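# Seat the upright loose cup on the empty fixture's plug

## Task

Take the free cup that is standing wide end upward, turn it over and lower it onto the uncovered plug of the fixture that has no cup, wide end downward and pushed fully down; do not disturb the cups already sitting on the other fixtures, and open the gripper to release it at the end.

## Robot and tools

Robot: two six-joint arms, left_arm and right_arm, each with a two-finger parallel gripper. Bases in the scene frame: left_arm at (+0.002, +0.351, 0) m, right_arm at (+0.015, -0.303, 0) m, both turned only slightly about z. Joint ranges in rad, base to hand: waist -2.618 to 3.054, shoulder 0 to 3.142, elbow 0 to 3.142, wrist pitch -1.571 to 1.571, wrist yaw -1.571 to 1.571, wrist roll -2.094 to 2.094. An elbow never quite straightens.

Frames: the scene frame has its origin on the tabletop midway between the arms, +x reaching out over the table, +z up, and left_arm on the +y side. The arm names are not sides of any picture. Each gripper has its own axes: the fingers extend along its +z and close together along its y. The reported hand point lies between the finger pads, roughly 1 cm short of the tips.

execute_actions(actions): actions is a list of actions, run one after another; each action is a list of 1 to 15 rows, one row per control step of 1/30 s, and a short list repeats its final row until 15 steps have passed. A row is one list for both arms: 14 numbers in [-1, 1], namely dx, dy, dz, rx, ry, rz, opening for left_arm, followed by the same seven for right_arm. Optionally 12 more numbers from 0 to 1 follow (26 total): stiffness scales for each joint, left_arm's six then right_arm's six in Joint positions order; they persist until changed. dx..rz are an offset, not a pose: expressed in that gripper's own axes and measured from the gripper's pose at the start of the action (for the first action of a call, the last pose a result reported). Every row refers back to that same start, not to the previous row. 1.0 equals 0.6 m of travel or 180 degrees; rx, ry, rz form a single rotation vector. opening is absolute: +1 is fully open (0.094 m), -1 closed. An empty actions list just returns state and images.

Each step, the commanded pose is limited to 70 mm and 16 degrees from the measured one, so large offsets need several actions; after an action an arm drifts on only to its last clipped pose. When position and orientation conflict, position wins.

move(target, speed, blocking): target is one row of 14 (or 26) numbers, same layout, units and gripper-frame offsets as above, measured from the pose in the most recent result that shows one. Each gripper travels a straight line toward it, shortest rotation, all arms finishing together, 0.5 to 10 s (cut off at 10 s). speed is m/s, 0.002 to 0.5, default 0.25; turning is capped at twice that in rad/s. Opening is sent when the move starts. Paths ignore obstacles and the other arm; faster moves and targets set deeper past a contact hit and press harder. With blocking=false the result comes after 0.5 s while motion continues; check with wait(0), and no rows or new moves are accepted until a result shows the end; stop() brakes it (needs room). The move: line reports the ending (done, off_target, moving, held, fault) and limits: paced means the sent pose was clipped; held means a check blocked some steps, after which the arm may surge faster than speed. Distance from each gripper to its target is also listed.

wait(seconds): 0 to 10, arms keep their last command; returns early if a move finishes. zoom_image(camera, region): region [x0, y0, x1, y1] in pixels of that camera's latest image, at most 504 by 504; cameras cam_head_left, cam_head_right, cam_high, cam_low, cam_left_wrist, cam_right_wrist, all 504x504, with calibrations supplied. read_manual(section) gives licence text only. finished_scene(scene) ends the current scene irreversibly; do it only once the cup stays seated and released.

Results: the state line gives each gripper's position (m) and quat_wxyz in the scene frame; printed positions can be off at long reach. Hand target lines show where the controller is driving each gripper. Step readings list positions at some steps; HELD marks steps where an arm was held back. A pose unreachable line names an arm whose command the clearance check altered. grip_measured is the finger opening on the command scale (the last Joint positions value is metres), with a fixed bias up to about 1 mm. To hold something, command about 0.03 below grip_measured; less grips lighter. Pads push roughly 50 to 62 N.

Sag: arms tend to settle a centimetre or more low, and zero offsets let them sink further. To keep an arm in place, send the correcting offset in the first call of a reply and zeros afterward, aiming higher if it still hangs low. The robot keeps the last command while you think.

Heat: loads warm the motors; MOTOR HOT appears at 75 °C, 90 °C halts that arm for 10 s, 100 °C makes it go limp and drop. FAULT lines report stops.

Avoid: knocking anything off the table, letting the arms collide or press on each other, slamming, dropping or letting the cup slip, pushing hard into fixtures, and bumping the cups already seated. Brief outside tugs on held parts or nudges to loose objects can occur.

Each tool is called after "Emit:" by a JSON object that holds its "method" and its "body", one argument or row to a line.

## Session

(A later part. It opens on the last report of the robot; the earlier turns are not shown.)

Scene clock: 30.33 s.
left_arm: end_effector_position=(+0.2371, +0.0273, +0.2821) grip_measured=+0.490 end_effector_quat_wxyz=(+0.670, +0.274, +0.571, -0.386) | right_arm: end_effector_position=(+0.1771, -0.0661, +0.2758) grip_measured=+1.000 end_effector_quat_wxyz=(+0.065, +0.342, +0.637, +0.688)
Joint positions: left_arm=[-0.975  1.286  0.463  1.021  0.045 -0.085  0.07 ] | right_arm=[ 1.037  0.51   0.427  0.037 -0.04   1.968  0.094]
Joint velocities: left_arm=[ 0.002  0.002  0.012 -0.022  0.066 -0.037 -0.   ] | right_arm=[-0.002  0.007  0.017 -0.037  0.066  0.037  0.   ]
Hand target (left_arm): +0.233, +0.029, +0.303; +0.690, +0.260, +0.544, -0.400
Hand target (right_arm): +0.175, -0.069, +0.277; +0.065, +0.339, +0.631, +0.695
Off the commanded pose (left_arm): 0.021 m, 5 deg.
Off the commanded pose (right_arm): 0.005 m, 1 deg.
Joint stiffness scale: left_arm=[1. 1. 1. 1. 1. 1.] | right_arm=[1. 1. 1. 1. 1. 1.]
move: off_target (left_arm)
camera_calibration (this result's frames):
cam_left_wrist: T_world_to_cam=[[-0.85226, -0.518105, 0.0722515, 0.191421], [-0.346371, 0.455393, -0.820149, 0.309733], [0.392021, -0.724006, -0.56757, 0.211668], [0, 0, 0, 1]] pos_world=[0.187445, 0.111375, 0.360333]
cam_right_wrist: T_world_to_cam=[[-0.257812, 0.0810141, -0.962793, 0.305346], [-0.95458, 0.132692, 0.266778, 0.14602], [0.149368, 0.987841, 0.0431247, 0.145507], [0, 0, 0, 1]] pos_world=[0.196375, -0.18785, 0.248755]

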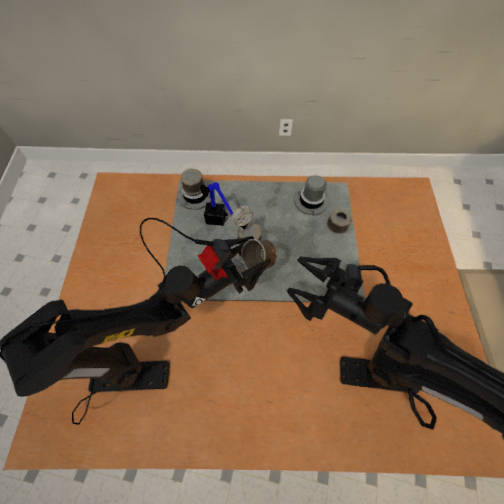

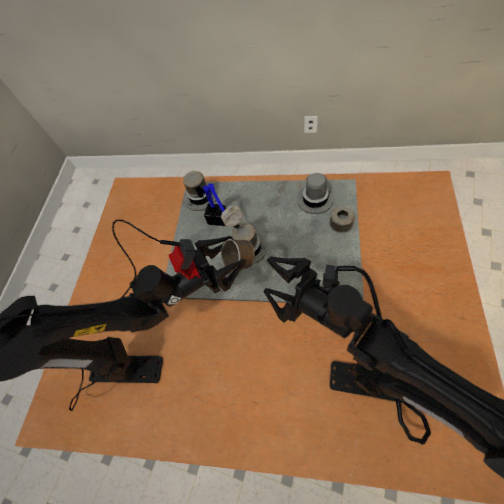

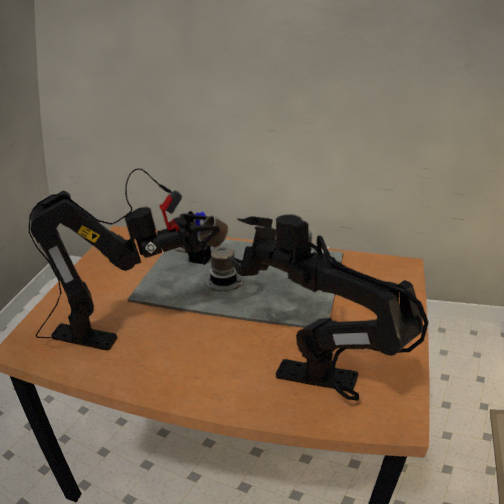

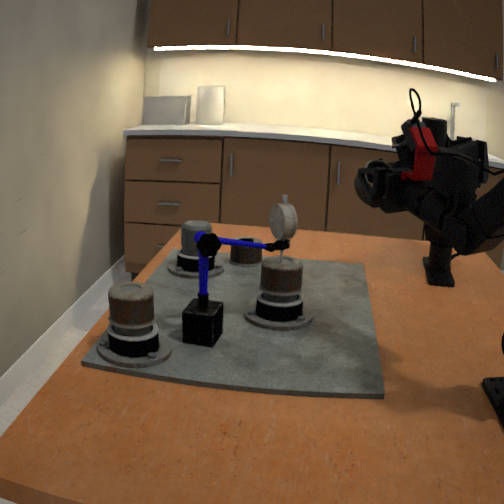

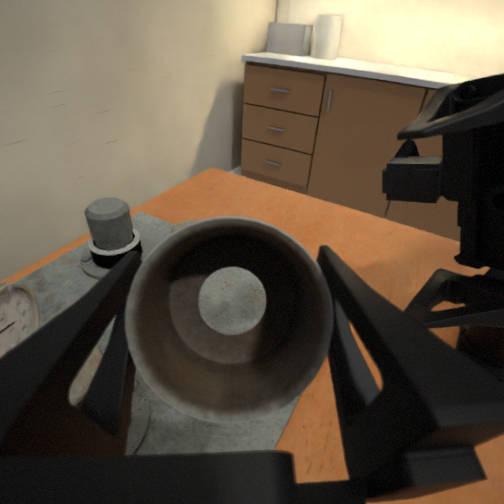

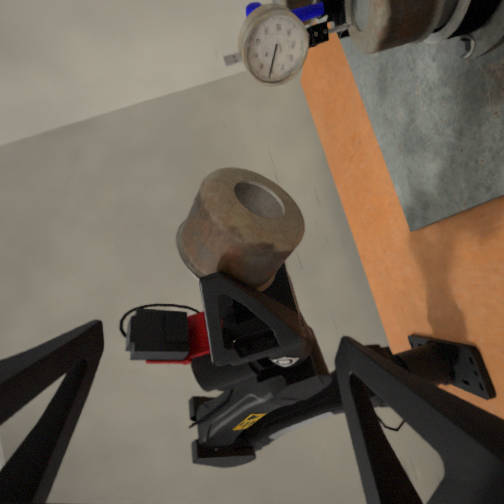

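Emit:
{"method": "move", "body": {
  "target": [-0.035,0,0,0,-0.025,0,0.44,-0.058,-0.063,0.035,-0.138,0.059,0.02,1],
  "speed": 0.2
}}

Scene clock: 35.70 s.
left_arm: end_effector_position=(+0.2372, +0.0271, +0.2812) grip_measured=+0.490 end_effector_quat_wxyz=(+0.669, +0.275, +0.573, -0.386) | right_arm: end_effector_position=(+0.2017, -0.0591, +0.2375) grip_measured=+1.000 end_effector_quat_wxyz=(+0.051, +0.293, +0.503, +0.812)
Joint positions: left_arm=[-0.975  1.286  0.463  1.018  0.045 -0.085  0.07 ] | right_arm=[ 0.93   1.242  0.008  1.566 -0.137  2.082  0.094]
Joint velocities: left_arm=[ 0.017  0.002 -0.017 -0.022 -0.022 -0.051  0.   ] | right_arm=[ 0.002 -0.002 -0.002 -0.037  0.007  0.022  0.   ]
Hand target (left_arm): +0.235, +0.032, +0.302; +0.691, +0.259, +0.545, -0.397
Hand target (right_arm): +0.201, -0.061, +0.229; +0.051, +0.300, +0.509, +0.805
Off the commanded pose (left_arm): 0.022 m, 5 deg.
Off the commanded pose (right_arm): 0.011 m, 6 deg.
Joint stiffness scale: left_arm=[1. 1. 1. 1. 1. 1.] | right_arm=[1. 1. 1. 1. 1. 1.]
joint sent to its limit (right arm) — the command would take joint 3 (elbow) past its lower limit and joint 4 (wrist pitch) past its upper limit, so those joints were sent only as far as their limits.
move: off_target (left_arm, right_arm)
camera_calibration (this result's frames):
cam_left_wrist: T_world_to_cam=[[-0.85211, -0.518304, 0.0725943, 0.19138], [-0.348066, 0.457637, -0.81818, 0.308911], [0.390844, -0.722447, -0.570361, 0.212015], [0, 0, 0, 1]] pos_world=[0.187733, 0.110993, 0.359777]
cam_right_wrist: T_world_to_cam=[[-0.113824, 0.407781, -0.905957, 0.251078], [-0.987497, 0.0536598, 0.148221, 0.208844], [0.109055, 0.911502, 0.396575, 0.0563181], [0, 0, 0, 1]] pos_world=[0.22867, -0.164926, 0.174177]

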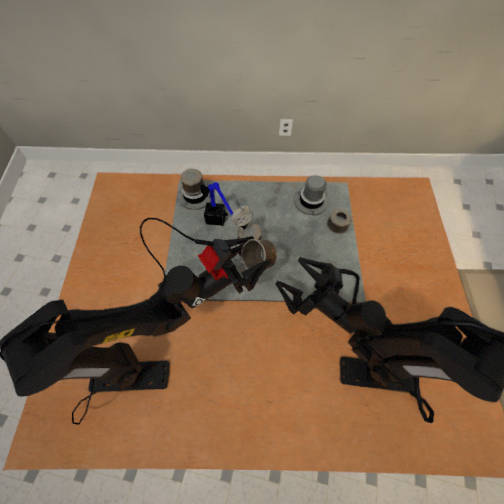

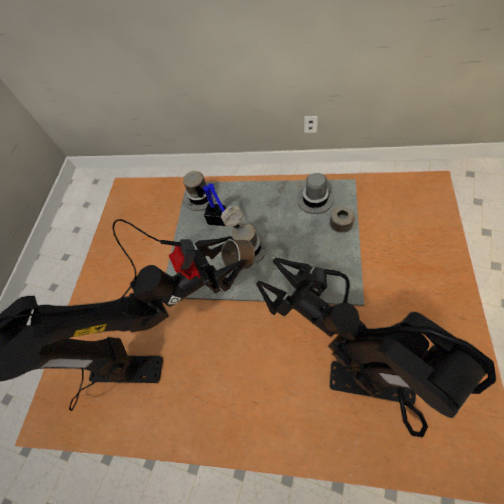

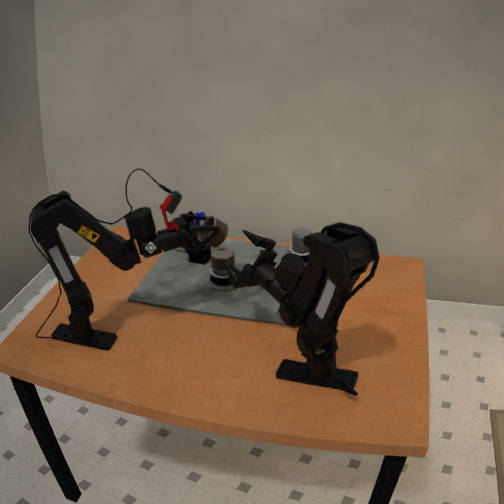

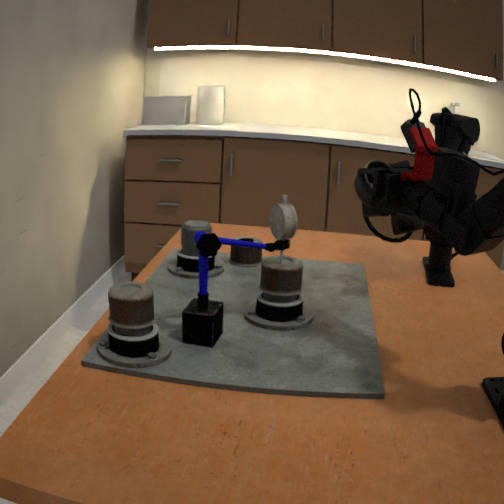

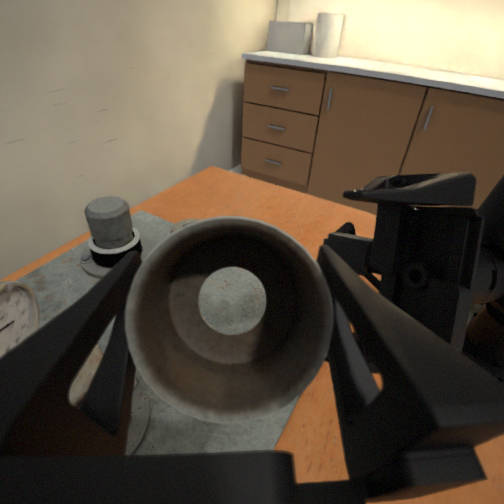

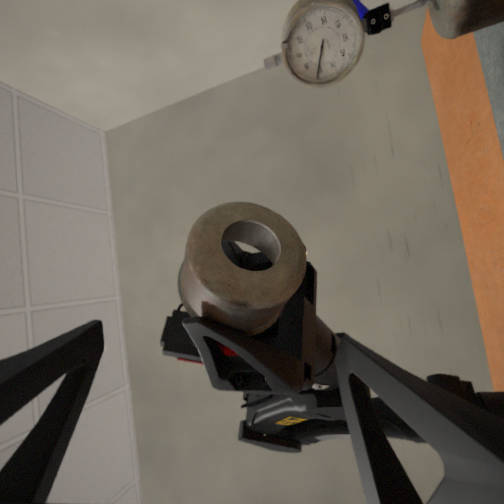

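Emit:
{"method": "move", "body": {
  "target": [-0.163,-0.01,0.03,0,-0.02,0,0.44,0.058,0.103,0.093,-0.03,0.015,0,1],
  "speed": 0.07
}}

Scene clock: 38.73 s.
left_arm: end_effector_position=(+0.2426, +0.0200, +0.3366) grip_measured=+0.490 end_effector_quat_wxyz=(+0.654, +0.283, +0.591, -0.378) | right_arm: end_effector_position=(+0.2172, -0.0321, +0.3079) grip_measured=+1.000 end_effector_quat_wxyz=(+0.051, +0.280, +0.473, +0.834)
Joint positions: left_arm=[-0.975  1.175  0.692  0.625  0.045 -0.085  0.07 ] | right_arm=[ 0.977  1.117  0.258  1.267 -0.085  2.082  0.094]
Joint velocities: left_arm=[-0.012 -0.002 -0.012 -0.066  0.022 -0.022 -0.   ] | right_arm=[-0.007 -0.002 -0.007  0.022 -0.095 -0.037  0.   ]
Hand target (left_arm): +0.236, +0.029, +0.379; +0.686, +0.262, +0.551, -0.395
Hand target (right_arm): +0.214, -0.031, +0.322; +0.052, +0.271, +0.465, +0.841
Off the commanded pose (left_arm): 0.045 m, 7 deg.
Off the commanded pose (right_arm): 0.015 m, 2 deg.
Joint stiffness scale: left_arm=[1. 1. 1. 1. 1. 1.] | right_arm=[1. 1. 1. 1. 1. 1.]
move: off_target (left_arm, right_arm)
camera_calibration (this result's frames):
cam_left_wrist: T_world_to_cam=[[-0.849707, -0.521486, 0.0777785, 0.185981], [-0.373706, 0.491601, -0.786557, 0.354278], [0.371943, -0.697409, -0.6126, 0.254691], [0, 0, 0, 1]] pos_world=[0.195695, 0.100446, 0.420218]
cam_right_wrist: T_world_to_cam=[[-0.081608, 0.470177, -0.878791, 0.292203], [-0.992108, 0.0458938, 0.116685, 0.222732], [0.0951938, 0.881378, 0.462721, -0.0162233], [0, 0, 0, 1]] pos_world=[0.246364, -0.13331, 0.238303]

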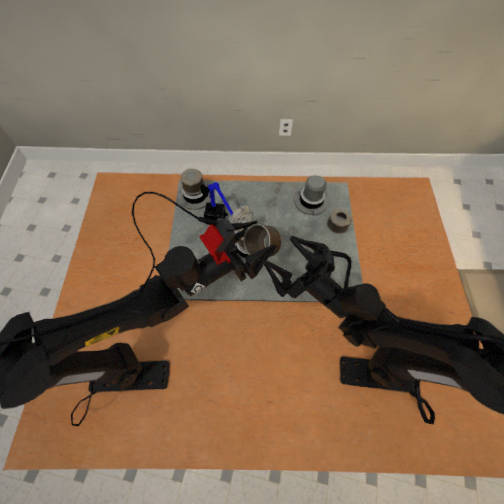

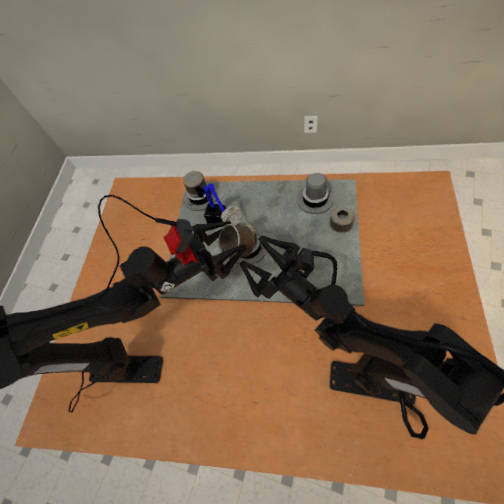

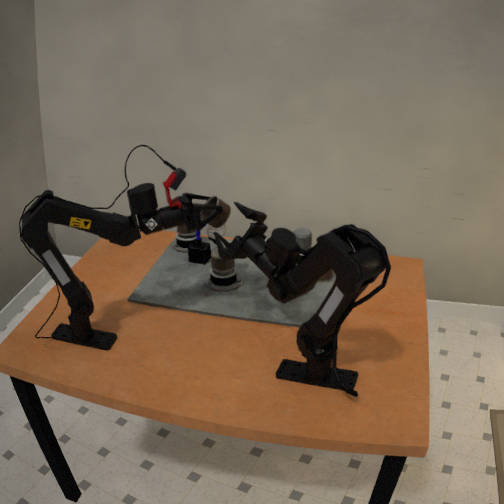

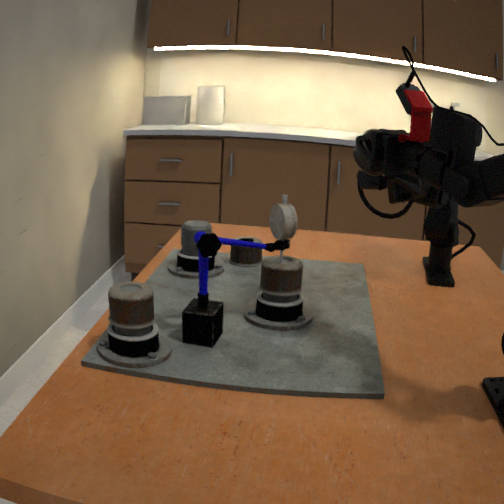

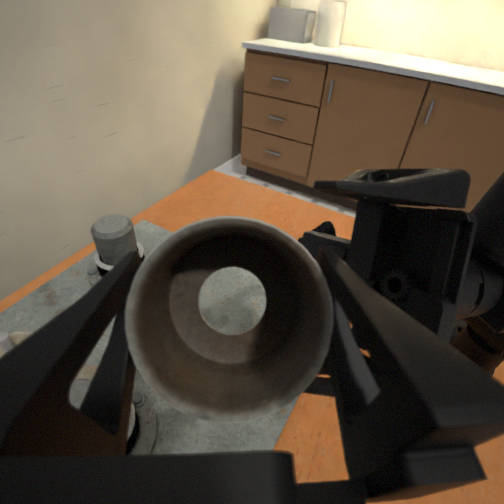

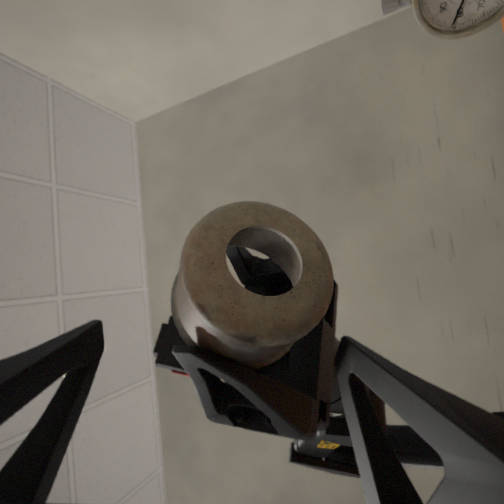

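Emit:
{"method": "move", "body": {
  "target": [-0.073,0,-0.005,0,-0.035,0,0.44,-0.022,-0.012,0.04,0,0,0,1],
  "speed": 0.04
}}

Scene clock: 41.37 s.
left_arm: end_effector_position=(+0.2432, +0.0191, +0.3275) grip_measured=+0.490 end_effector_quat_wxyz=(+0.643, +0.288, +0.604, -0.373) | right_arm: end_effector_position=(+0.2348, -0.0158, +0.2964) grip_measured=+1.000 end_effector_quat_wxyz=(+0.048, +0.287, +0.482, +0.826)
Joint positions: left_arm=[-0.975  1.175  0.692  0.588  0.045 -0.086  0.07 ] | right_arm=[ 0.959  1.27   0.308  1.344 -0.103  2.091  0.094]
Joint velocities: left_arm=[-0.012  0.007 -0.002 -0.007 -0.022  0.051 -0.   ] | right_arm=[-0.002 -0.002 -0.017  0.095 -0.007 -0.037  0.   ]
Hand target (left_arm): +0.238, +0.031, +0.378; +0.685, +0.262, +0.554, -0.394
Hand target (right_arm): +0.239, -0.015, +0.306; +0.051, +0.280, +0.473, +0.834
Off the commanded pose (left_arm): 0.053 m, 8 deg.
Off the commanded pose (right_arm): 0.011 m, 2 deg.
Joint stiffness scale: left_arm=[1. 1. 1. 1. 1. 1.] | right_arm=[1. 1. 1. 1. 1. 1.]
move: off_target (left_arm, right_arm)
camera_calibration (this result's frames):
cam_left_wrist: T_world_to_cam=[[-0.847915, -0.52363, 0.0827783, 0.184766], [-0.391857, 0.513895, -0.763125, 0.34411], [0.357056, -0.679502, -0.640927, 0.260781], [0, 0, 0, 1]] pos_world=[0.198394, 0.0971139, 0.414446]
cam_right_wrist: T_world_to_cam=[[-0.0989096, 0.452787, -0.886116, 0.281806], [-0.98989, 0.046199, 0.1341, 0.235123], [0.101656, 0.890421, 0.44364, -0.0227122], [0, 0, 0, 1]] pos_world=[0.262928, -0.118237, 0.228259]

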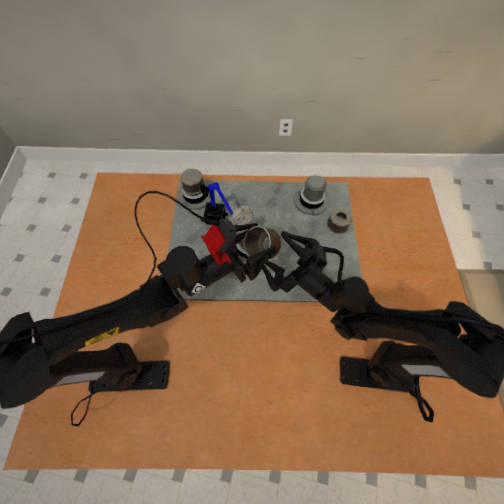

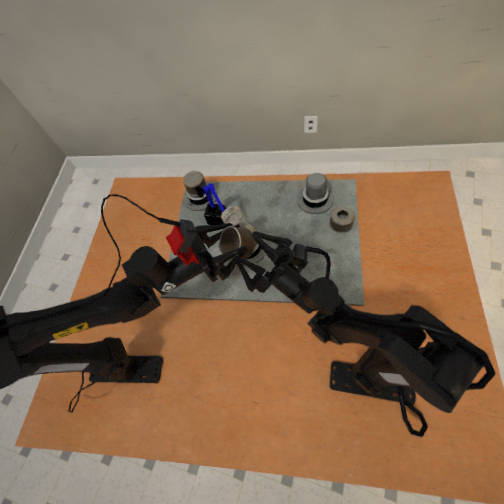

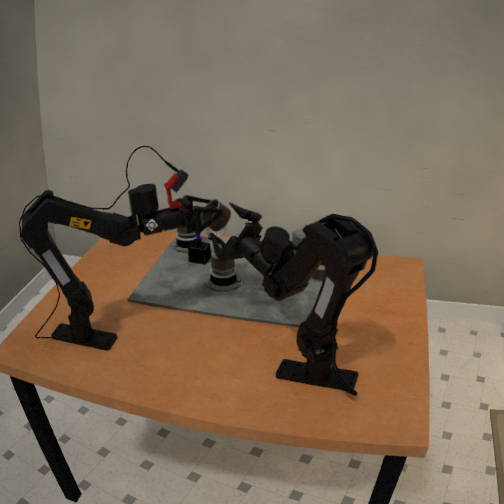

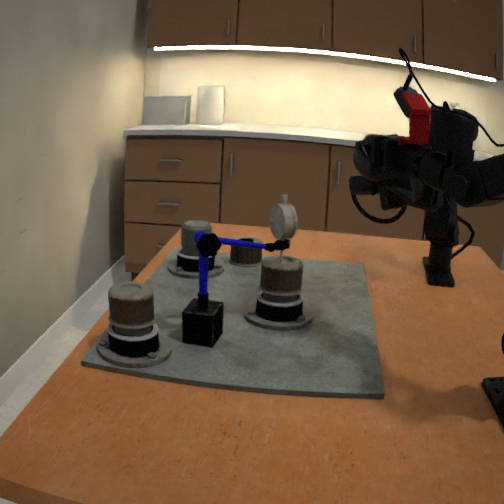

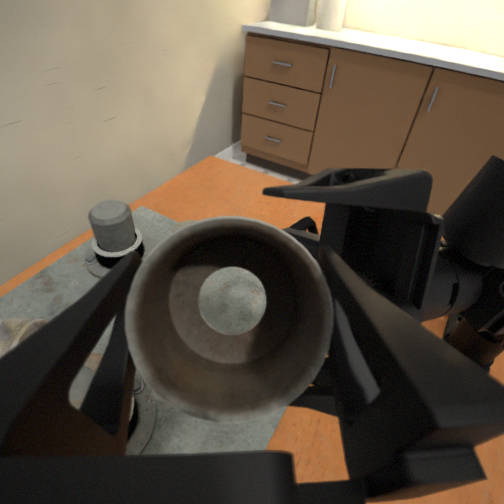

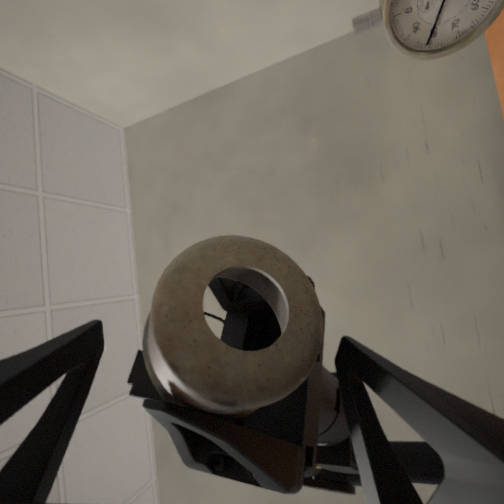

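Emit:
{"method": "execute_actions", "body": {
  "actions": [
    [[-0.085,0,-0.005,0,-0.055,0,0.44,0.012,0.008,0.03,0,0,0,1]],
    [[-0.085,0,-0.005,0,-0.05,0,0.44,0.012,0.008,0.03,0,0,0,1]]
  ]
}}

Scene clock: 42.80 s.
left_arm: end_effector_position=(+0.2412, +0.0217, +0.3495) grip_measured=+0.490 end_effector_quat_wxyz=(+0.667, +0.272, +0.574, -0.389) | right_arm: end_effector_position=(+0.2398, -0.0008, +0.3213) grip_measured=+1.000 end_effector_quat_wxyz=(+0.045, +0.288, +0.472, +0.832)
Joint positions: left_arm=[-0.975  1.175  0.692  0.677  0.045 -0.096  0.07 ] | right_arm=[ 0.993  1.271  0.412  1.259 -0.064  2.091  0.094]
Joint velocities: left_arm=[ 0.017 -0.007 -0.017  0.007  0.007 -0.066 -0.002] | right_arm=[-0.002  0.002  0.002 -0.022 -0.037  0.007  0.   ]
Hand target (left_arm): +0.237, +0.033, +0.391; +0.702, +0.247, +0.530, -0.405
Hand target (right_arm): +0.241, +0.006, +0.322; +0.046, +0.288, +0.477, +0.829
Off the commanded pose (left_arm): 0.044 m, 7 deg.
Off the commanded pose (right_arm): 0.007 m, 1 deg.
Joint stiffness scale: left_arm=[1. 1. 1. 1. 1. 1.] | right_arm=[1. 1. 1. 1. 1. 1.]
Step readings (end_effector_position; steps 1 to 15: 1st action; 16 to 30: 2nd action):
0: left_arm (+0.2432, +0.0191, +0.3275) | right_arm (+0.2345, -0.0159, +0.2970)
1: left_arm (+0.2431, +0.0192, +0.3287) | right_arm (+0.2350, -0.0148, +0.2975)
2: left_arm (+0.2430, +0.0193, +0.3303) | right_arm (+0.2353, -0.0125, +0.2994)
4: left_arm (+0.2427, +0.0198, +0.3347) | right_arm (+0.2351, -0.0092, +0.3062)
8: left_arm (+0.2423, +0.0204, +0.3399) | right_arm (+0.2362, -0.0083, +0.3106)
15: left_arm (+0.2420, +0.0207, +0.3424) | right_arm (+0.2374, -0.0080, +0.3081)
16: left_arm (+0.2419, +0.0208, +0.3432) | right_arm (+0.2379, -0.0070, +0.3088)
17: left_arm (+0.2419, +0.0209, +0.3439) | right_arm (+0.2383, -0.0048, +0.3108)
19: left_arm (+0.2416, +0.0212, +0.3461) | right_arm (+0.2381, -0.0019, +0.3181)
23: left_arm (+0.2414, +0.0216, +0.3484) | right_arm (+0.2387, -0.0012, +0.3236)
30: end_effector_position above
camera_calibration (this result's frames):
cam_left_wrist: T_world_to_cam=[[-0.852498, -0.516029, 0.0834378, 0.183346], [-0.354605, 0.45362, -0.817609, 0.370148], [0.384061, -0.726597, -0.569697, 0.247004], [0, 0, 0, 1]] pos_world=[0.192694, 0.106178, 0.428055]
cam_right_wrist: T_world_to_cam=[[-0.0981961, 0.473778, -0.875153, 0.293933], [-0.989822, 0.0445254, 0.135167, 0.23566], [0.103006, 0.879518, 0.464584, -0.0546863], [0, 0, 0, 1]] pos_world=[0.267758, -0.101654, 0.250789]

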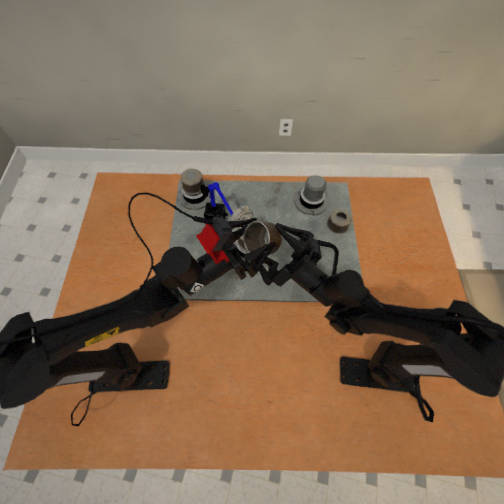

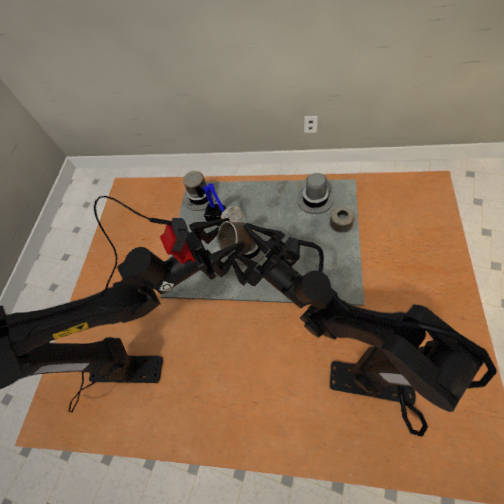

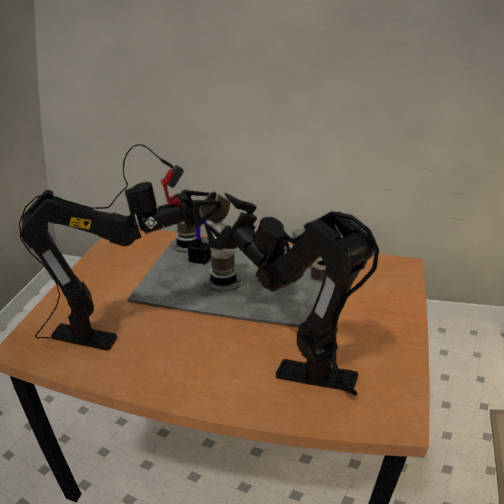

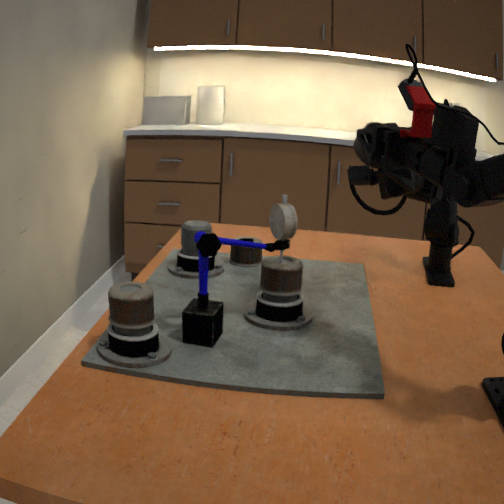

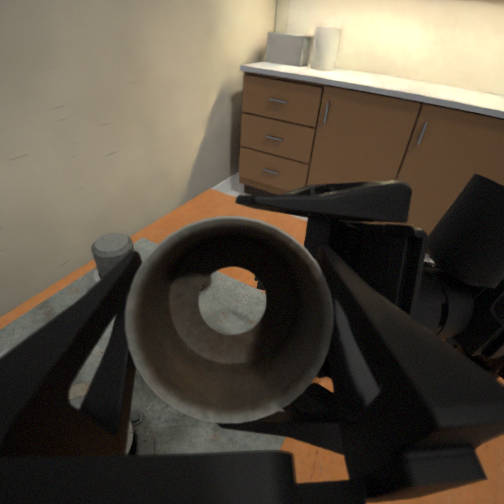

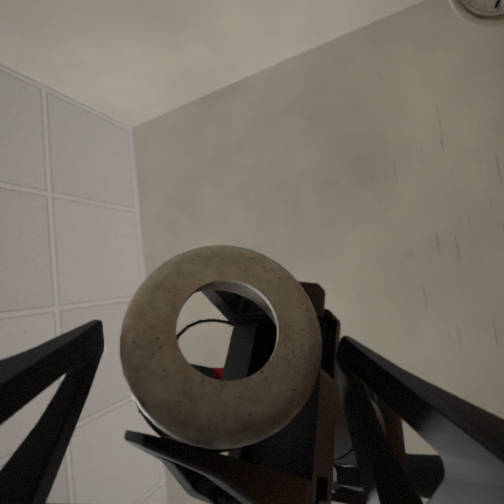

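Centered. About 15 mm further.

Emit:
{"method": "execute_actions", "body": {
  "actions": [
    [[-0.065,0,-0.005,0,-0.035,0,0.44,-0.004,0,0.025,0,0,0,1]],
    [[-0.065,0,-0.005,0,-0.035,0,0.44,-0.004,0,0.022,0,0,0,1]]
  ]
}}

Scene clock: 44.20 s.
left_arm: end_effector_position=(+0.2412, +0.0218, +0.3497) grip_measured=+0.490 end_effector_quat_wxyz=(+0.666, +0.270, +0.575, -0.391) | right_arm: end_effector_position=(+0.2511, +0.0132, +0.3164) grip_measured=+1.000 end_effector_quat_wxyz=(+0.045, +0.294, +0.480, +0.826)
Joint positions: left_arm=[-0.975  1.175  0.692  0.678  0.045 -0.1    0.07 ] | right_arm=[ 0.993  1.346  0.465  1.258 -0.063  2.092  0.094]
Joint velocities: left_arm=[ 0.007 -0.012  0.012 -0.095  0.051 -0.007 -0.001] | right_arm=[0.012 0.002 0.017 0.081 0.066 0.007 0.   ]
Hand target (left_arm): +0.237, +0.033, +0.386; +0.697, +0.250, +0.537, -0.405
Hand target (right_arm): +0.255, +0.016, +0.323; +0.045, +0.291, +0.476, +0.829
Off the commanded pose (left_arm): 0.039 m, 6 deg.
Off the commanded pose (right_arm): 0.008 m, 1 deg.
Joint stiffness scale: left_arm=[1. 1. 1. 1. 1. 1.] | right_arm=[1. 1. 1. 1. 1. 1.]
Step readings (end_effector_position; steps 1 to 15: 1st action; 16 to 30: 2nd action):
0: left_arm (+0.2412, +0.0218, +0.3497) | right_arm (+0.2400, -0.0007, +0.3209)
1: left_arm (+0.2412, +0.0218, +0.3497) | right_arm (+0.2407, +0.0001, +0.3208)
2: left_arm (+0.2412, +0.0218, +0.3497) | right_arm (+0.2423, +0.0021, +0.3210)
4: left_arm (+0.2412, +0.0218, +0.3497) | right_arm (+0.2451, +0.0056, +0.3203)
8: left_arm (+0.2412, +0.0218, +0.3497) | right_arm (+0.2461, +0.0069, +0.3190)
15: left_arm (+0.2412, +0.0218, +0.3497) | right_arm (+0.2461, +0.0069, +0.3190)
16: left_arm (+0.2412, +0.0218, +0.3497) | right_arm (+0.2467, +0.0076, +0.3190)
17: left_arm (+0.2412, +0.0218, +0.3497) | right_arm (+0.2479, +0.0092, +0.3189)
19: left_arm (+0.2412, +0.0218, +0.3497) | right_arm (+0.2502, +0.0120, +0.3179)
23: left_arm (+0.2412, +0.0218, +0.3497) | right_arm (+0.2511, +0.0132, +0.3164)
30: end_effector_position above
camera_calibration (this result's frames):
cam_left_wrist: T_world_to_cam=[[-0.852665, -0.515087, 0.0874553, 0.181942], [-0.35664, 0.451508, -0.817893, 0.370915], [0.381799, -0.728578, -0.568685, 0.247375], [0, 0, 0, 1]] pos_world=[0.192971, 0.106477, 0.428135]
cam_right_wrist: T_world_to_cam=[[-0.111045, 0.458283, -0.881842, 0.289734], [-0.98763, 0.0479541, 0.149287, 0.24185], [0.110704, 0.887512, 0.447289, -0.0624062], [0, 0, 0, 1]] pos_world=[0.277941, -0.0889916, 0.247308]

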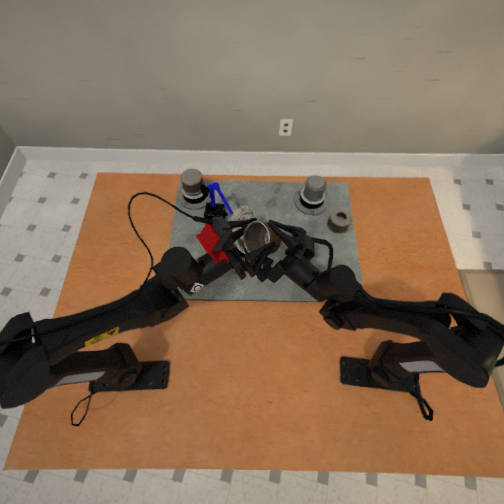

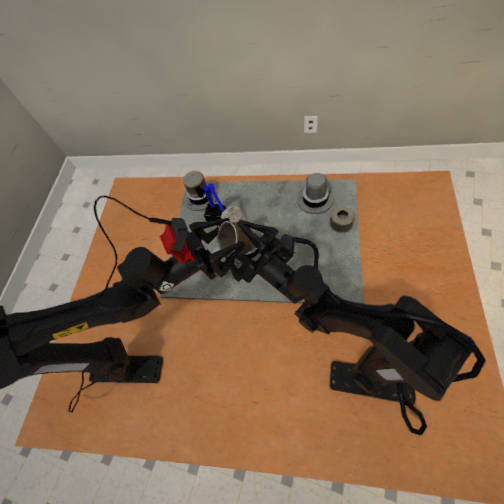

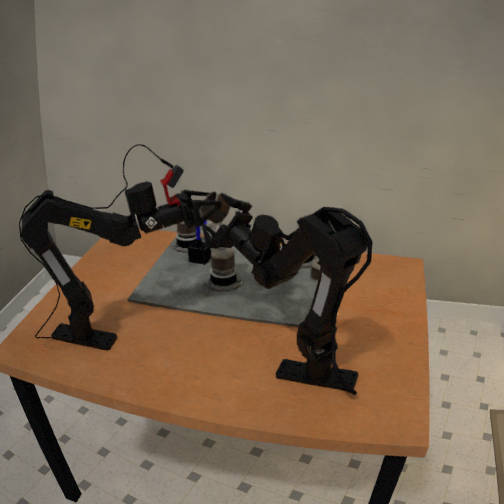

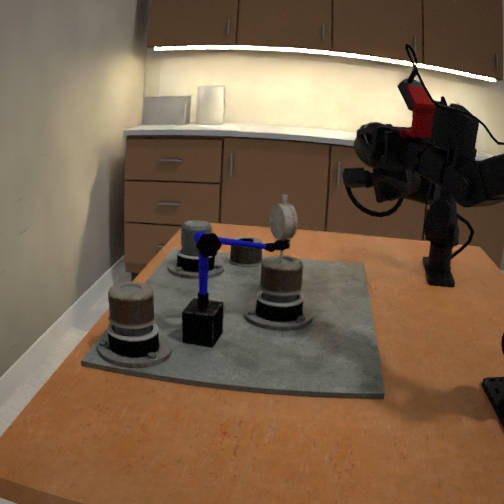

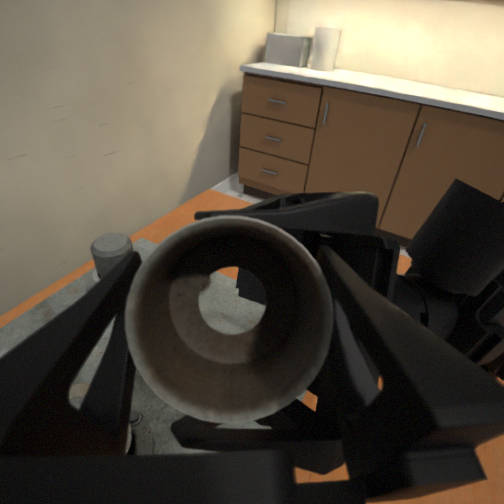

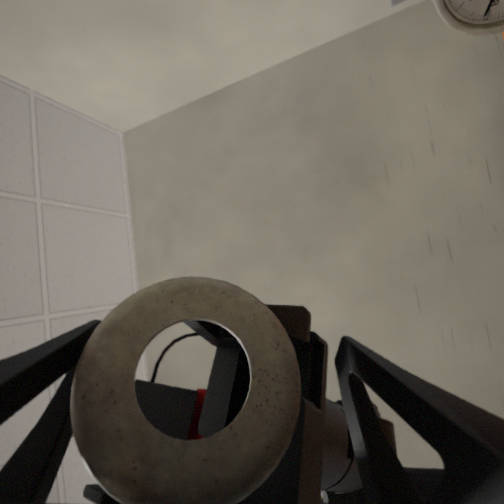

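Emit:
{"method": "execute_actions", "body": {
  "actions": [
    [[-0.06,0,-0.005,0,-0.032,0,0.44,0.008,0.025,0.005,0,0,0,0.8]],
    [[-0.06,0,-0.005,0,-0.032,0,0.44,0,0.008,0.005,0,0,0,0.55]],
    [[-0.06,0,-0.005,0,-0.032,0,0.44,0,0.005,0.003,0,0,0,0.38]]
  ]
}}

Scene clock: 46.20 s.
left_arm: end_effector_position=(+0.2420, +0.0211, +0.3444) grip_measured=+0.488 end_effector_quat_wxyz=(+0.659, +0.272, +0.583, -0.389) | right_arm: end_effector_position=(+0.2516, +0.0084, +0.3195) grip_measured=+0.504 end_effector_quat_wxyz=(+0.043, +0.302, +0.480, +0.822)
Joint positions: left_arm=[-0.975  1.175  0.692  0.656  0.044 -0.105  0.07 ] | right_arm=[ 0.986  1.304  0.465  1.203 -0.06   2.103  0.071]
Joint velocities: left_arm=[-0.017 -0.012 -0.017 -0.022 -0.11  -0.022  0.001] | right_arm=[-0.002  0.007 -0.022  0.051  0.007 -0.022  0.   ]
Hand target (left_arm): +0.238, +0.031, +0.379; +0.688, +0.252, +0.548, -0.403
Hand target (right_arm): +0.253, +0.008, +0.323; +0.045, +0.301, +0.481, +0.822
Off the commanded pose (left_arm): 0.037 m, 6 deg.
Off the commanded pose (right_arm): 0.003 m, 0 deg.
Joint stiffness scale: left_arm=[1. 1. 1. 1. 1. 1.] | right_arm=[1. 1. 1. 1. 1. 1.]
Step readings (end_effector_position; steps 1 to 15: 1st action; 16 to 30: 2nd action; 31 to 45: 3rd action):
0: left_arm (+0.2412, +0.0218, +0.3497) | right_arm (+0.2511, +0.0132, +0.3164)
1: left_arm (+0.2413, +0.0217, +0.3492) | right_arm (+0.2511, +0.0126, +0.3170)
2: left_arm (+0.2414, +0.0216, +0.3485) | right_arm (+0.2511, +0.0111, +0.3185)
4: left_arm (+0.2415, +0.0215, +0.3481) | right_arm (+0.2495, +0.0094, +0.3217)
8: left_arm (+0.2415, +0.0215, +0.3481) | right_arm (+0.2492, +0.0097, +0.3205)
15: left_arm (+0.2415, +0.0215, +0.3481) | right_arm (+0.2498, +0.0106, +0.3177)
16: left_arm (+0.2415, +0.0214, +0.3474) | right_arm (+0.2503, +0.0099, +0.3183)
17: left_arm (+0.2417, +0.0213, +0.3463) | right_arm (+0.2512, +0.0088, +0.3192)
19: left_arm (+0.2419, +0.0212, +0.3449) | right_arm (+0.2515, +0.0085, +0.3195)
23: left_arm (+0.2419, +0.0211, +0.3449) | right_arm (+0.2515, +0.0085, +0.3195)
30: left_arm (+0.2419, +0.0211, +0.3449) | right_arm (+0.2515, +0.0085, +0.3195)
31: left_arm (+0.2420, +0.0211, +0.3446) | right_arm (+0.2516, +0.0084, +0.3195)
32: left_arm (+0.2420, +0.0211, +0.3444) | right_arm (+0.2516, +0.0084, +0.3195)
34: left_arm (+0.2420, +0.0211, +0.3444) | right_arm (+0.2516, +0.0084, +0.3195)
38: left_arm (+0.2420, +0.0211, +0.3444) | right_arm (+0.2516, +0.0084, +0.3195)
45: end_effector_position above
camera_calibration (this result's frames):
cam_left_wrist: T_world_to_cam=[[-0.850982, -0.516514, 0.095092, 0.179703], [-0.370988, 0.463024, -0.80497, 0.365925], [0.371748, -0.720293, -0.585646, 0.251674], [0, 0, 0, 1]] pos_world=[0.195119, 0.104667, 0.424862]
cam_right_wrist: T_world_to_cam=[[-0.12352, 0.456218, -0.881253, 0.29762], [-0.984591, 0.0544351, 0.166184, 0.235857], [0.123788, 0.888201, 0.442465, -0.0614053], [0, 0, 0, 1]] pos_world=[0.276586, -0.0940783, 0.250253]

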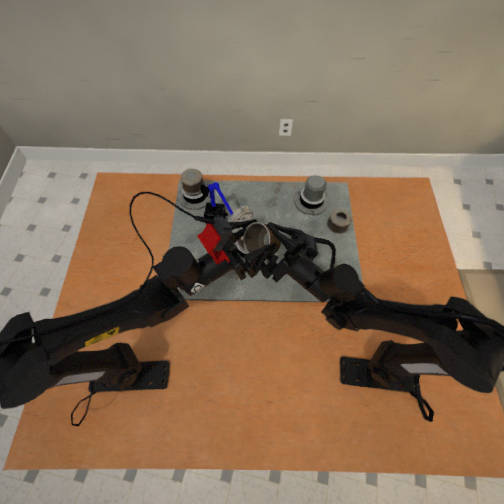

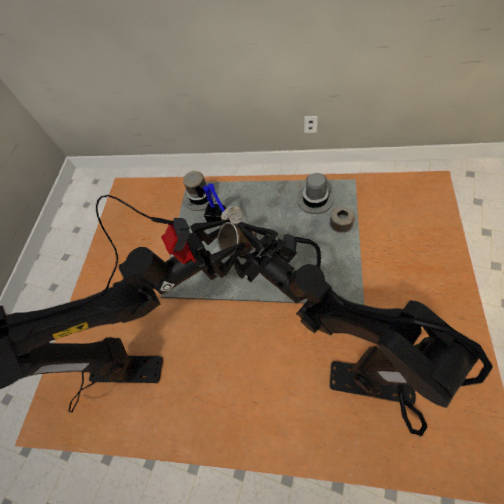

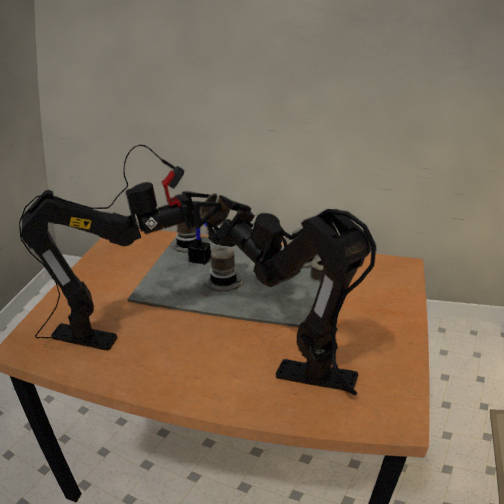

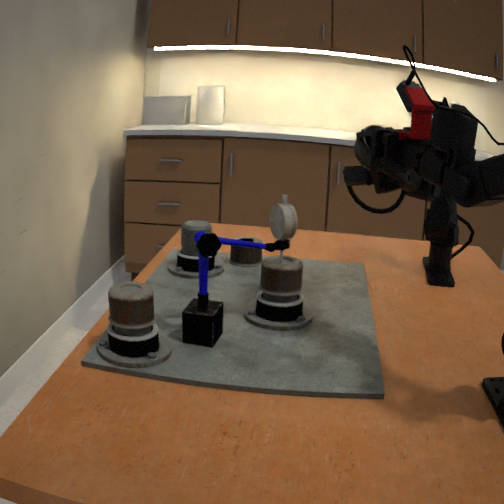

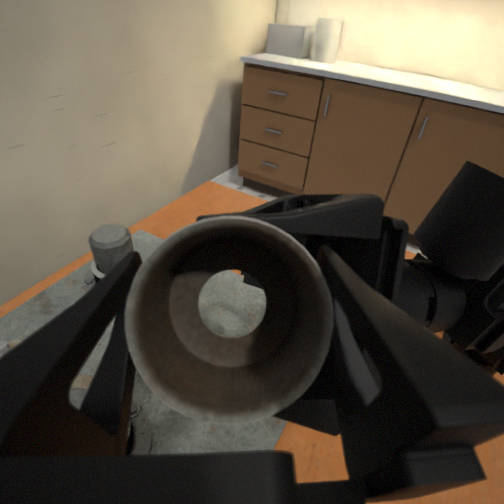

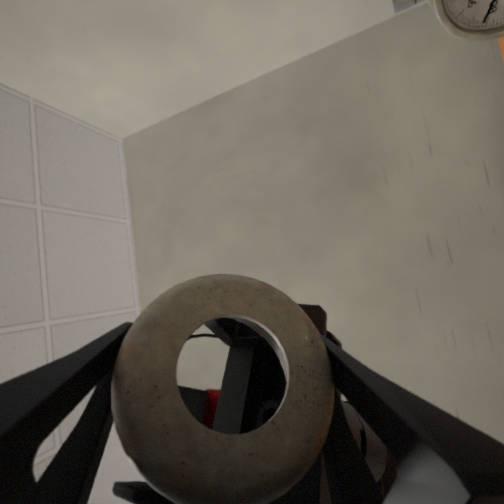

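Emit:
{"method": "execute_actions", "body": {
  "actions": [
    [[-0.03,0,0,0,-0.02,0,0.7,0,0.008,0.003,0,0,0,0.4]],
    [[-0.04,0,-0.06,0,-0.02,0,0.7,0,0.008,0.003,0,0,0,0.4]],
    [[-0.04,0,-0.1,0,-0.02,0,0.7,0,0.008,0.003,0,0,0,0.4]],
    [[-0.02,0,-0.1,0,0,0,1,0,0.008,0.003,0,0,0,0.4]]
  ]
}}

Scene clock: 48.90 s.
left_arm: end_effector_position=(+0.1537, +0.1507, +0.3661) grip_measured=+1.000 end_effector_quat_wxyz=(+0.708, +0.240, +0.523, -0.410) | right_arm: end_effector_position=(+0.2575, +0.0199, +0.2719) grip_measured=+0.485 end_effector_quat_wxyz=(+0.031, +0.344, +0.547, +0.762)
Joint positions: left_arm=[-0.914  0.375  0.401  0.32   0.087 -0.126  0.094] | right_arm=[ 0.986  1.304  0.465  1.005 -0.075  2.104  0.07 ]
Joint velocities: left_arm=[-0.002 -0.002  0.012 -0.198  0.095 -0.037  0.   ] | right_arm=[ 0.007 -0.012 -0.007 -0.051  0.022 -0.037  0.   ]
Hand target (left_arm): +0.153, +0.152, +0.368; +0.705, +0.242, +0.525, -0.411
Hand target (right_arm): +0.259, +0.017, +0.289; +0.034, +0.333, +0.531, +0.778
Off the commanded pose (left_arm): 0.003 m, 1 deg.
Off the commanded pose (right_arm): 0.017 m, 3 deg.
Joint stiffness scale: left_arm=[1. 1. 1. 1. 1. 1.] | right_arm=[1. 1. 1. 1. 1. 1.]
Step readings (end_effector_position; steps 1 to 15: 1st action; 16 to 30: 2nd action; 31 to 45: 3rd action; 46 to 60: 4th action):
0: left_arm (+0.2420, +0.0211, +0.3444) | right_arm (+0.2516, +0.0084, +0.3195)
1: left_arm (+0.2420, +0.0211, +0.3445) | right_arm (+0.2516, +0.0085, +0.3192)
2: left_arm (+0.2418, +0.0213, +0.3458) | right_arm (+0.2520, +0.0090, +0.3176)
4: left_arm (+0.2417, +0.0218, +0.3485) | right_arm (+0.2526, +0.0103, +0.3136)
8: left_arm (+0.2420, +0.0223, +0.3497) | right_arm (+0.2524, +0.0112, +0.3117)
15: left_arm (+0.2419, +0.0227, +0.3517) | right_arm (+0.2529, +0.0120, +0.3089)
16: left_arm (+0.2400, +0.0252, +0.3516) | right_arm (+0.2531, +0.0124, +0.3076)
17: left_arm (+0.2358, +0.0307, +0.3499) | right_arm (+0.2534, +0.0128, +0.3061)
19: left_arm (+0.2274, +0.0418, +0.3526) | right_arm (+0.2540, +0.0139, +0.3022)
23: left_arm (+0.2204, +0.0512, +0.3662) | right_arm (+0.2547, +0.0148, +0.2983)
30: left_arm (+0.2203, +0.0513, +0.3659) | right_arm (+0.2549, +0.0151, +0.2967)
31: left_arm (+0.2175, +0.0554, +0.3649) | right_arm (+0.2550, +0.0154, +0.2955)
32: left_arm (+0.2115, +0.0644, +0.3608) | right_arm (+0.2552, +0.0158, +0.2940)
34: left_arm (+0.1982, +0.0836, +0.3621) | right_arm (+0.2558, +0.0167, +0.2900)
38: left_arm (+0.1850, +0.1035, +0.3818) | right_arm (+0.2562, +0.0175, +0.2860)
45: left_arm (+0.1857, +0.1027, +0.3759) | right_arm (+0.2564, +0.0178, +0.2843)
46: left_arm (+0.1833, +0.1063, +0.3734) | right_arm (+0.2565, +0.0180, +0.2832)
47: left_arm (+0.1778, +0.1148, +0.3687) | right_arm (+0.2567, +0.0183, +0.2817)
49: left_arm (+0.1645, +0.1342, +0.3702) | right_arm (+0.2570, +0.0190, +0.2777)
53: left_arm (+0.1502, +0.1551, +0.3829) | right_arm (+0.2574, +0.0197, +0.2736)
60: end_effector_position above
camera_calibration (this result's frames):
cam_left_wrist: T_world_to_cam=[[-0.852766, -0.51588, 0.0815985, 0.174582], [-0.290801, 0.339195, -0.89464, 0.329786], [0.433849, -0.786648, -0.439273, 0.337406], [0, 0, 0, 1]] pos_world=[0.0983968, 0.243621, 0.429007]
cam_right_wrist: T_world_to_cam=[[-0.239877, 0.312112, -0.919263, 0.294351], [-0.958386, 0.0748296, 0.275493, 0.21214], [0.154773, 0.947094, 0.281174, -0.0165791], [0, 0, 0, 1]] pos_world=[0.276486, -0.0920428, 0.216804]

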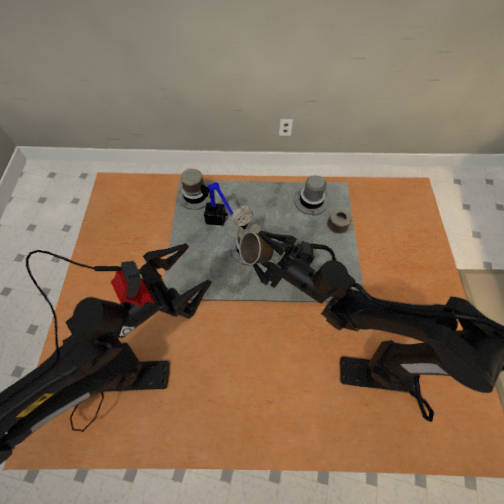

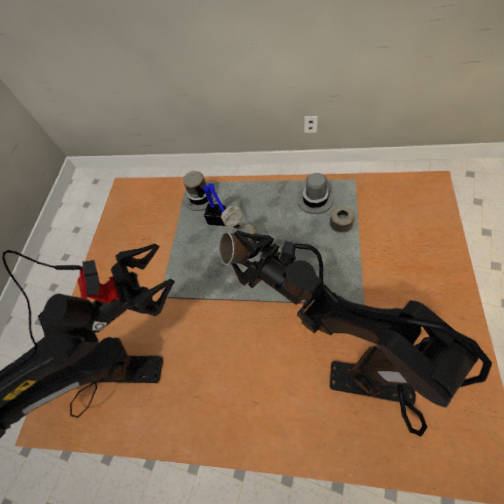

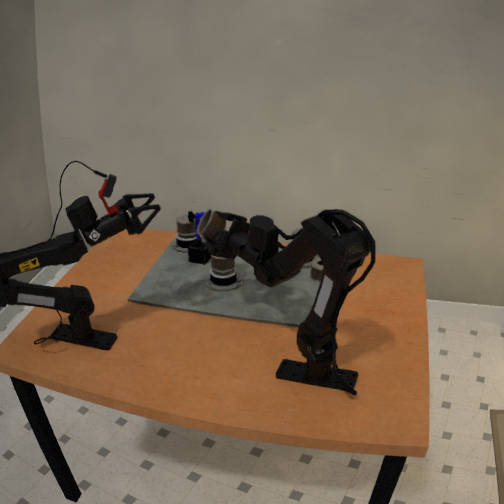

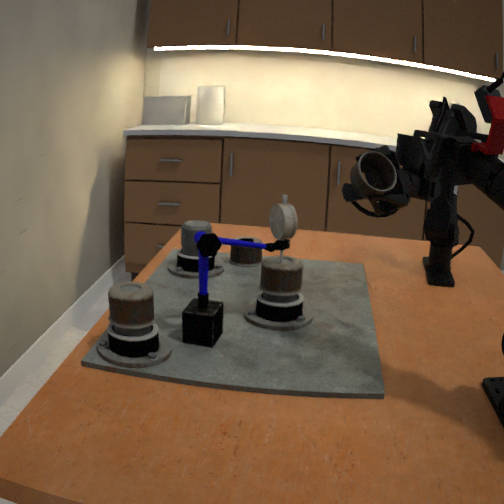

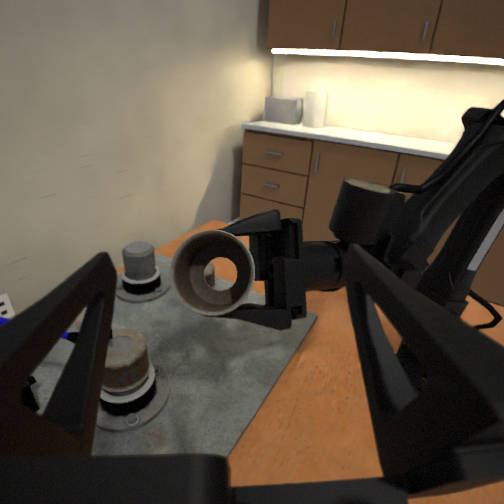

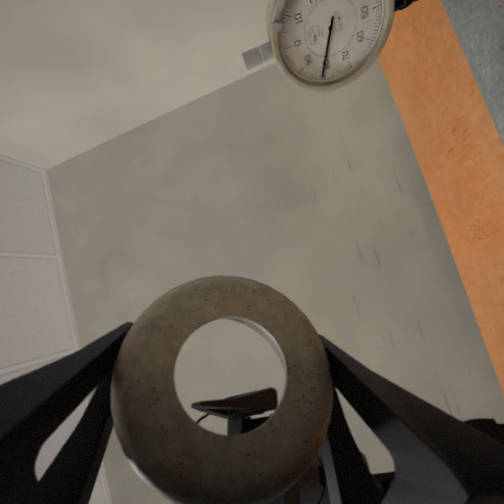

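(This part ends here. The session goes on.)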